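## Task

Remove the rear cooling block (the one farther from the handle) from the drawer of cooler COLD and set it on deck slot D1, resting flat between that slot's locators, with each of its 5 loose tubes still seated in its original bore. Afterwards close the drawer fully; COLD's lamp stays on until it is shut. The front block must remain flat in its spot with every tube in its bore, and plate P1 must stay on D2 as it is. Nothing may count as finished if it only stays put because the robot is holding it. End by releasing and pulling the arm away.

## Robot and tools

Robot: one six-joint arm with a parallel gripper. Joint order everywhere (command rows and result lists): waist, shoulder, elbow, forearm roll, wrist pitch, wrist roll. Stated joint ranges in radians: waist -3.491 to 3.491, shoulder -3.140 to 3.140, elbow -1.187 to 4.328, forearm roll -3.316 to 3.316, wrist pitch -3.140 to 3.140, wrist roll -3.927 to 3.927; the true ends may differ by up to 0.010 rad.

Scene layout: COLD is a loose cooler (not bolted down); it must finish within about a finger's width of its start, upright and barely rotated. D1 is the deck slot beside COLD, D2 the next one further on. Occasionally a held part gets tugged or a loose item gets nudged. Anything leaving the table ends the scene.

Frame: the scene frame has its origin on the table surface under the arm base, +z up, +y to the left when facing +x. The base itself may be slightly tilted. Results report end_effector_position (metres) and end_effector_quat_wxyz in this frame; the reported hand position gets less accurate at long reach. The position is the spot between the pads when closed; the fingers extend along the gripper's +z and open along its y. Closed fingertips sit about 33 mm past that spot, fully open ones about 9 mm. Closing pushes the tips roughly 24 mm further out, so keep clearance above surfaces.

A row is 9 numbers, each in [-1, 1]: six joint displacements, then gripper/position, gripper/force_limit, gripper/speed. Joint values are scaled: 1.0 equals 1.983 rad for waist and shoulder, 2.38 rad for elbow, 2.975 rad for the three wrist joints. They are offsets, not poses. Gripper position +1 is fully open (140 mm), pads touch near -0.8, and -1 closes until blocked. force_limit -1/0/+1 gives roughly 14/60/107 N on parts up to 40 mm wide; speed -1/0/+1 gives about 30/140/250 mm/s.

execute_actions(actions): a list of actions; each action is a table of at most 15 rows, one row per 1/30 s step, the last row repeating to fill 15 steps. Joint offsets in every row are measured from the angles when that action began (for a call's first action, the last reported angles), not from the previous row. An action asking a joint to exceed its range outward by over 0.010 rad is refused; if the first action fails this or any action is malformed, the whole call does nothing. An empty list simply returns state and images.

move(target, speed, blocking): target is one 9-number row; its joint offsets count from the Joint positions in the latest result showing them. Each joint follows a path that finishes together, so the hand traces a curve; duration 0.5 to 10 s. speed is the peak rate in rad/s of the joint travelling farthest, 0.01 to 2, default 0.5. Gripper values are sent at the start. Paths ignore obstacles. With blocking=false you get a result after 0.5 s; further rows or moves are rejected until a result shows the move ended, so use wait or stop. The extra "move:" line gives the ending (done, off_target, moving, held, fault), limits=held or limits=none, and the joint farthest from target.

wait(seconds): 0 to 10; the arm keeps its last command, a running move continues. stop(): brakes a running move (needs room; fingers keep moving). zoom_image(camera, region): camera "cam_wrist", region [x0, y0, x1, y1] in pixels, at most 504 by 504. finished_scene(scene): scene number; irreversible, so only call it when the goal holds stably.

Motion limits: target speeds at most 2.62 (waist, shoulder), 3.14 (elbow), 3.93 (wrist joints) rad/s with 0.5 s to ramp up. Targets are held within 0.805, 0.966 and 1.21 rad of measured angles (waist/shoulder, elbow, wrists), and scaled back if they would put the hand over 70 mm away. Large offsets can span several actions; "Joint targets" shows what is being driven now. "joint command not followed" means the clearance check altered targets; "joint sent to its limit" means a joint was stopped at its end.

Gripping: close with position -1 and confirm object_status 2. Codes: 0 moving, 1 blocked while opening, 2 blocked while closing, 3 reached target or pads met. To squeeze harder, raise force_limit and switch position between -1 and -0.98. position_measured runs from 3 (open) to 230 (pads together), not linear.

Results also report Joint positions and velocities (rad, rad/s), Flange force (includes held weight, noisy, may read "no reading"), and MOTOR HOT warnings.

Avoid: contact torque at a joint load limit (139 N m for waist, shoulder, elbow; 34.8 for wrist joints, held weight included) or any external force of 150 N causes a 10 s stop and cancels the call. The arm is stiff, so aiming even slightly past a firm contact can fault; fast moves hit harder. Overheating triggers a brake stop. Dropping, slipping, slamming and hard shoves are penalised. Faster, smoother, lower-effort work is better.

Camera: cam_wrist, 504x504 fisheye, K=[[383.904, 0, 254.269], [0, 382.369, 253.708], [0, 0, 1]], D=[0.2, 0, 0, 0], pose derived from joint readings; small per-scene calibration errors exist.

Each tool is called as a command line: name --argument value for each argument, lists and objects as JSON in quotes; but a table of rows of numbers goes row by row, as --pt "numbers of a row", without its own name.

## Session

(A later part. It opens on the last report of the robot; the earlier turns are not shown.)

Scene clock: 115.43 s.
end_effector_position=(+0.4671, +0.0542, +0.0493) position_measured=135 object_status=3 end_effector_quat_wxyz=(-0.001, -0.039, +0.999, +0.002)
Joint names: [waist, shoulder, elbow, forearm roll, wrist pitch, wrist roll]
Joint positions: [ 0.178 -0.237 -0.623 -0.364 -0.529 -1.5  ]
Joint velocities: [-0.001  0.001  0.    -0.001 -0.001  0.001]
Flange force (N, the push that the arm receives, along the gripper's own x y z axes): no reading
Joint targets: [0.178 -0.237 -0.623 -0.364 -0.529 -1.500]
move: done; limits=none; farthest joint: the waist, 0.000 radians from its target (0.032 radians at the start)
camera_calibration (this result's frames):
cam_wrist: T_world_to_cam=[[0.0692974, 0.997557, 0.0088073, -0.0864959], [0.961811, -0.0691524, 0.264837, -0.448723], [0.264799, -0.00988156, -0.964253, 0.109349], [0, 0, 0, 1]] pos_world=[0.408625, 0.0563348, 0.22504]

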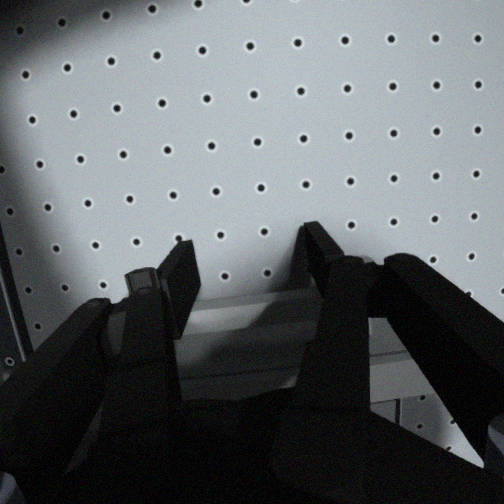

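The drawer now moves with the fingers.

move --target '[-0.0207,0.0403,0.058,-0.0024,-0.0229,0.0094,-0.05,0,0]' --speed 0.12

move --target '[-0.0146,0.0393,0.0588,0.0017,-0.0222,0.0013,-0.05,0,0]' --speed 0.12

move --target '[-0.0106,0.0403,0.0605,0.0037,-0.0222,-0.002,-0.05,0,0]' --speed 0.1

Scene clock: 117.67 s.
end_effector_position=(+0.5159, +0.0563, +0.0494) position_measured=135 object_status=3 end_effector_quat_wxyz=(-0.001, -0.040, +0.999, +0.002)
Joint names: [waist, shoulder, elbow, forearm roll, wrist pitch, wrist roll]
Joint positions: [ 0.137 -0.158 -0.485 -0.371 -0.597 -1.472]
Joint velocities: [-0.001  0.001  0.003 -0.    -0.     0.   ]
Flange force (N, the push that the arm receives, along the gripper's own x y z axes): [2.7 0.8 -3.8]
Joint targets: [0.137 -0.157 -0.485 -0.371 -0.597 -1.472]
move: done; limits=none; farthest joint: the waist, 0.000 radians from its target (0.041 radians at the start)
camera_calibration (this result's frames):
cam_wrist: T_world_to_cam=[[0.0675169, 0.99769, 0.00755547, -0.0909961], [0.961955, -0.0671042, 0.26484, -0.495675], [0.264736, -0.0106132, -0.964263, 0.0965919], [0, 0, 0, 1]] pos_world=[0.457389, 0.0585491, 0.225102]

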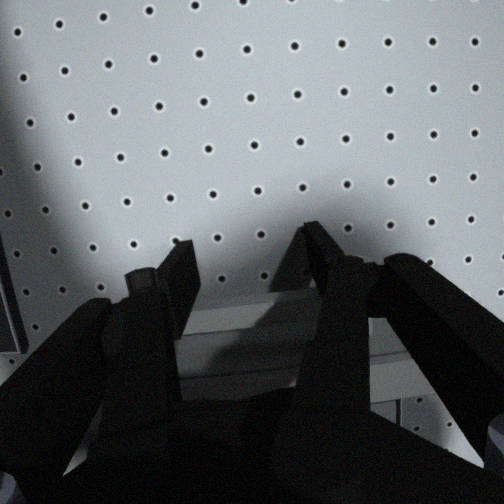

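Scene clock: 119.20 s.
end_effector_position=(+0.5660, +0.0594, +0.0497) position_measured=135 object_status=3 end_effector_quat_wxyz=(-0.000, -0.040, +0.999, +0.001)
Joint names: [waist, shoulder, elbow, forearm roll, wrist pitch, wrist roll]
Joint positions: [ 0.108 -0.08  -0.345 -0.366 -0.663 -1.468]
Joint velocities: [-0.     0.001 -0.001  0.    -0.    -0.   ]
Flange force (N, the push that the arm receives, along the gripper's own x y z axes): [1.2 -1.7 -4.7]
Joint targets: [0.108 -0.080 -0.345 -0.366 -0.663 -1.468]
move: done; limits=none; farthest joint: the waist, 0.000 radians from its target (0.029 radians at the start)
camera_calibration (this result's frames):
cam_wrist: T_world_to_cam=[[0.0684606, 0.997631, 0.006813, -0.0979781], [0.961428, -0.0677967, 0.266569, -0.543531], [0.266399, -0.0116992, -0.963792, 0.0828149], [0, 0, 0, 1]] pos_world=[0.507212, 0.0618652, 0.225372]

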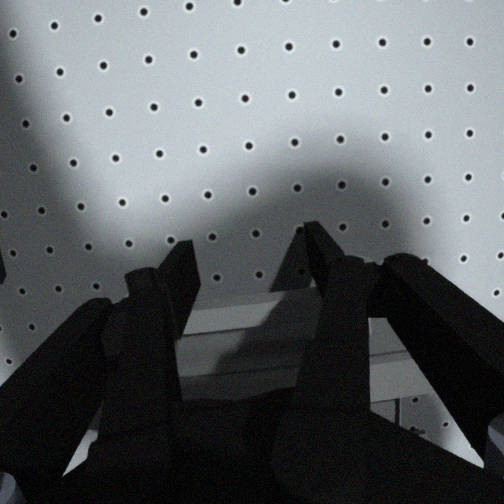

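Scene clock: 121.00 s.
end_effector_position=(+0.6160, +0.0629, +0.0494) position_measured=135 object_status=3 end_effector_quat_wxyz=(+0.000, -0.040, +0.999, +0.000)
Joint names: [waist, shoulder, elbow, forearm roll, wrist pitch, wrist roll]
Joint positions: [ 0.087  0.    -0.201 -0.355 -0.729 -1.474]
Joint velocities: [-0.     0.001 -0.     0.    -0.     0.   ]
Flange force (N, the push that the arm receives, along the gripper's own x y z axes): [4.1 0.6 -5.3]
Joint targets: [0.087 0.000 -0.201 -0.355 -0.729 -1.474]
move: done; limits=none; farthest joint: the waist, 0.000 radians from its target (0.021 radians at the start)
camera_calibration (this result's frames):
cam_wrist: T_world_to_cam=[[0.067492, 0.997704, 0.00558459, -0.104221], [0.961205, -0.0665213, 0.267695, -0.591266], [0.267452, -0.0126993, -0.963488, 0.0686447], [0, 0, 0, 1]] pos_world=[0.557002, 0.0655217, 0.224999]

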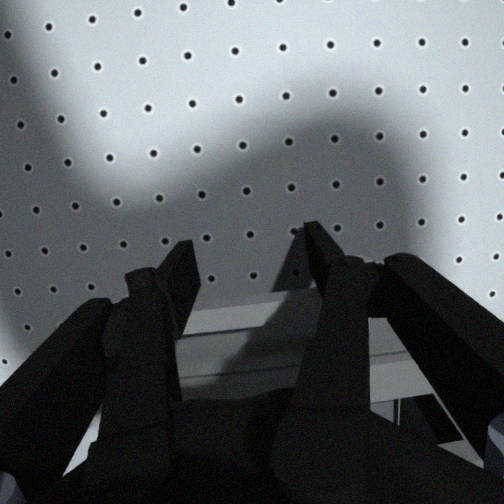

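move --target '[-0.0045,0.0228,0.0352,0.0024,-0.0137,-0.0024,-0.05,0,0]' --speed 0.05

Scene clock: 123.47 s.
end_effector_position=(+0.6433, +0.0656, +0.0494) position_measured=135 object_status=3 end_effector_quat_wxyz=(-0.001, -0.040, +0.999, +0.000)
Joint names: [waist, shoulder, elbow, forearm roll, wrist pitch, wrist roll]
Joint positions: [ 0.078  0.045 -0.118 -0.348 -0.77  -1.481]
Joint velocities: [-0.     0.002  0.001 -0.    -0.001  0.   ]
Flange force (N, the push that the arm receives, along the gripper's own x y z axes): [1.6 -2.8 -4.2]
Joint targets: [0.078 0.045 -0.117 -0.348 -0.770 -1.481]
move: done; limits=none; farthest joint: the waist, 0.000 radians from its target (0.009 radians at the start)
camera_calibration (this result's frames):
cam_wrist: T_world_to_cam=[[0.0671746, 0.997727, 0.00542043, -0.108571], [0.961637, -0.0661911, 0.26622, -0.617535], [0.265973, -0.0126707, -0.963897, 0.0623435], [0, 0, 0, 1]] pos_world=[0.584556, 0.068239, 0.225081]

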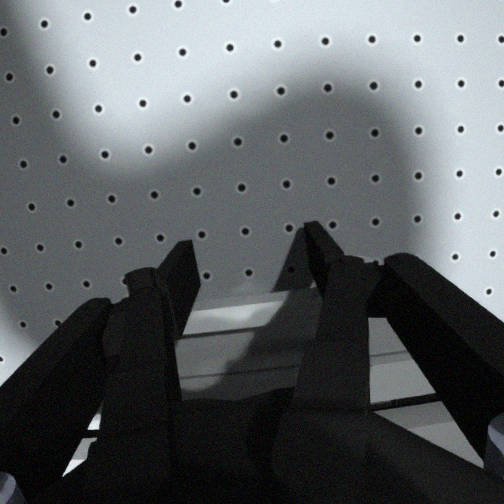

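move --target '[-0.0005,0.0026,0.004,0.0003,-0.0015,-0.0003,-0.05,0,0]' --speed 0.012

move --target '[-0.0003,0.0017,0.0026,0.0002,-0.001,-0.0002,-0.05,0,0]' --speed 0.01

Scene clock: 125.10 s.
end_effector_position=(+0.6464, +0.0658, +0.0494) position_measured=135 object_status=3 end_effector_quat_wxyz=(-0.001, -0.040, +0.999, +0.000)
Joint names: [waist, shoulder, elbow, forearm roll, wrist pitch, wrist roll]
Joint positions: [ 0.077  0.051 -0.108 -0.347 -0.774 -1.482]
Joint velocities: [-0.     0.     0.001  0.001 -0.    -0.   ]
Flange force (N, the push that the arm receives, along the gripper's own x y z axes): [3.7 -1.9 -5.3]
Joint targets: [0.077 0.051 -0.108 -0.347 -0.774 -1.482]
move: done; limits=none; farthest joint: the waist, 0.000 radians from its target (0.001 radians at the start)
camera_calibration (this result's frames):
cam_wrist: T_world_to_cam=[[0.0671482, 0.997729, 0.00531228, -0.108996], [0.961647, -0.0661372, 0.266198, -0.620497], [0.265945, -0.0127662, -0.963904, 0.0615461], [0, 0, 0, 1]] pos_world=[0.58765, 0.0684961, 0.225079]

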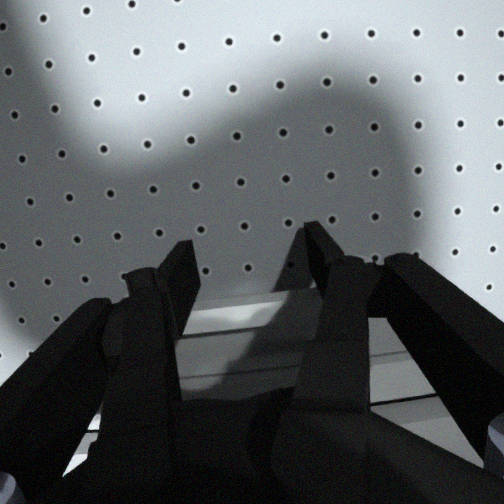

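Scene clock: 125.93 s.
end_effector_position=(+0.6483, +0.0660, +0.0494) position_measured=135 object_status=3 end_effector_quat_wxyz=(-0.001, -0.040, +0.999, +0.000)
Joint names: [waist, shoulder, elbow, forearm roll, wrist pitch, wrist roll]
Joint positions: [ 0.077  0.054 -0.102 -0.346 -0.777 -1.483]
Joint velocities: [-0.001  0.001  0.001  0.001 -0.    -0.   ]
Flange force (N, the push that the arm receives, along the gripper's own x y z axes): [0.7 -0.2 -4.3]
Joint targets: [0.076 0.054 -0.102 -0.346 -0.777 -1.483]
move: done; limits=none; farthest joint: the waist, 0.000 radians from its target (0.001 radians at the start)
camera_calibration (this result's frames):
cam_wrist: T_world_to_cam=[[0.0671035, 0.997732, 0.00524277, -0.109267], [0.961683, -0.0660772, 0.266081, -0.622388], [0.265824, -0.0128131, -0.963936, 0.0610917], [0, 0, 0, 1]] pos_world=[0.589633, 0.0686766, 0.225067]

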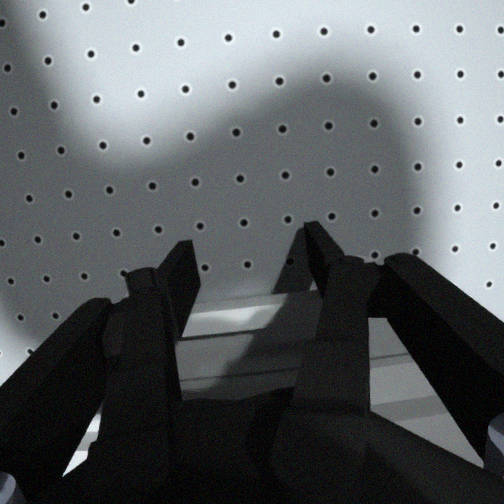

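move --target '[-0.0002,0.0012,0.0019,0.0001,-0.0007,-0.0001,-0.05,0,0]' --speed 0.01

move --target '[0.001,-0.006,-0.009,0,0.003,0,-0.05,0,0]' --speed 0.05

move --target '[-0.025,-0.11,0,0.005,-0.075,0,1,0,0]' --speed 0.25

Scene clock: 127.27 s.
end_effector_position=(+0.6498, +0.0662, +0.0494) position_measured=135 object_status=3 end_effector_quat_wxyz=(-0.001, -0.040, +0.999, +0.000)
Joint names: [waist, shoulder, elbow, forearm roll, wrist pitch, wrist roll]
Joint positions: [ 0.076  0.056 -0.098 -0.346 -0.779 -1.483]
Joint velocities: [ 0.     0.     0.002 -0.    -0.     0.   ]
Flange force (N, the push that the arm receives, along the gripper's own x y z axes): [5.6 -0.8 -6.5]
Joint targets: [0.076 0.056 -0.097 -0.346 -0.779 -1.483]
move: done; limits=none; farthest joint: the waist, 0.000 radians from its target (0.000 radians at the start)
camera_calibration (this result's frames):
cam_wrist: T_world_to_cam=[[0.0670015, 0.997739, 0.0053269, -0.109492], [0.961689, -0.0660012, 0.266079, -0.623767], [0.265829, -0.0127049, -0.963936, 0.0607], [0, 0, 0, 1]] pos_world=[0.59107, 0.0688466, 0.225066]

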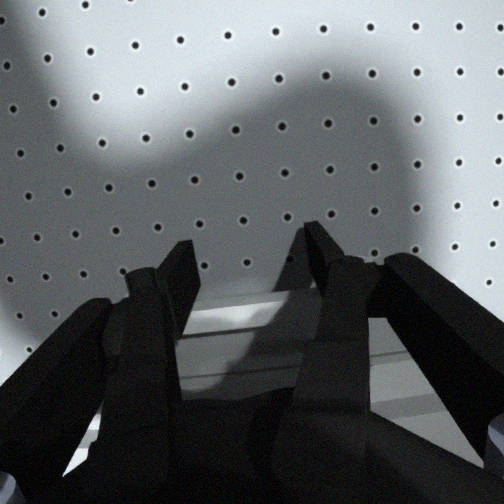

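Scene clock: 128.03 s.
end_effector_position=(+0.6427, +0.0651, +0.0498) position_measured=135 object_status=3 end_effector_quat_wxyz=(-0.001, -0.040, +0.999, -0.000)
Joint names: [waist, shoulder, elbow, forearm roll, wrist pitch, wrist roll]
Joint positions: [ 0.078  0.044 -0.119 -0.346 -0.77  -1.483]
Joint velocities: [-0.    -0.001 -0.002  0.001  0.     0.   ]
Flange force (N, the push that the arm receives, along the gripper's own x y z axes): [2.4 -0.8 -6.0]
Joint targets: [0.078 0.044 -0.119 -0.346 -0.770 -1.483]
move: done; limits=none; farthest joint: the elbow, 0.001 radians from its target (0.022 radians at the start)
camera_calibration (this result's frames):
cam_wrist: T_world_to_cam=[[0.0677241, 0.997696, 0.0040615, -0.108304], [0.961827, -0.0663701, 0.265488, -0.617214], [0.265146, -0.0140735, -0.964106, 0.0634633], [0, 0, 0, 1]] pos_world=[0.58416, 0.0679833, 0.225488]

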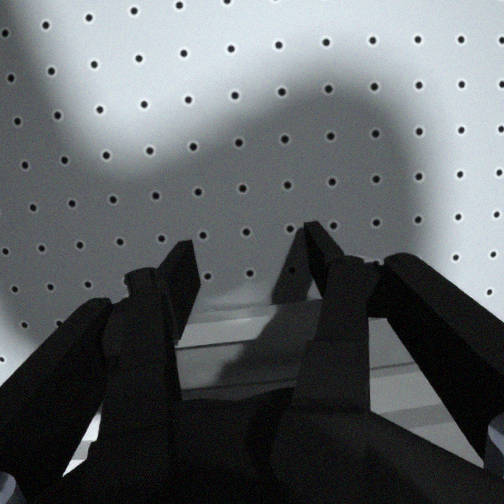

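Scene clock: 129.37 s.
end_effector_position=(+0.6318, +0.0757, +0.1708) position_measured=3 object_status=3 end_effector_quat_wxyz=(-0.001, -0.054, +0.999, +0.003)
Joint names: [waist, shoulder, elbow, forearm roll, wrist pitch, wrist roll]
Joint positions: [ 0.029 -0.174 -0.119 -0.331 -0.993 -1.483]
Joint velocities: [-0.    -0.002 -0.001  0.    -0.001  0.   ]
Flange force (N, the push that the arm receives, along the gripper's own x y z axes): [-1.2 -4.0 -3.6]
Joint targets: [0.029 -0.174 -0.119 -0.331 -0.994 -1.483]
move: done; limits=none; farthest joint: the shoulder, 0.001 radians from its target (0.219 radians at the start)
camera_calibration (this result's frames):
cam_wrist: T_world_to_cam=[[0.0403416, 0.999125, 0.0110142, -0.102674], [0.963535, -0.0418181, 0.264296, -0.64089], [0.264525, -0.0000495231, -0.964379, 0.182551], [0, 0, 0, 1]] pos_world=[0.573373, 0.0757927, 0.346564]

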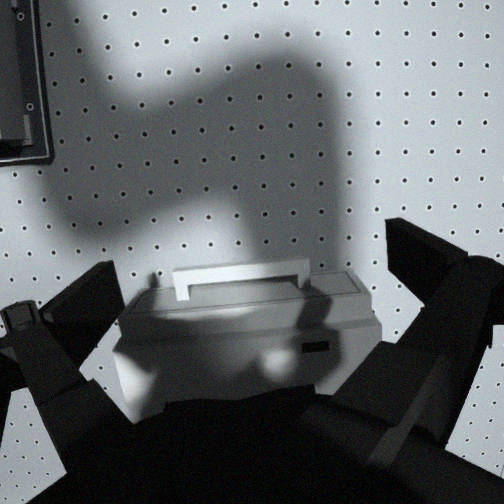

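finished_scene --scene 2

The scene is finished: the task was done.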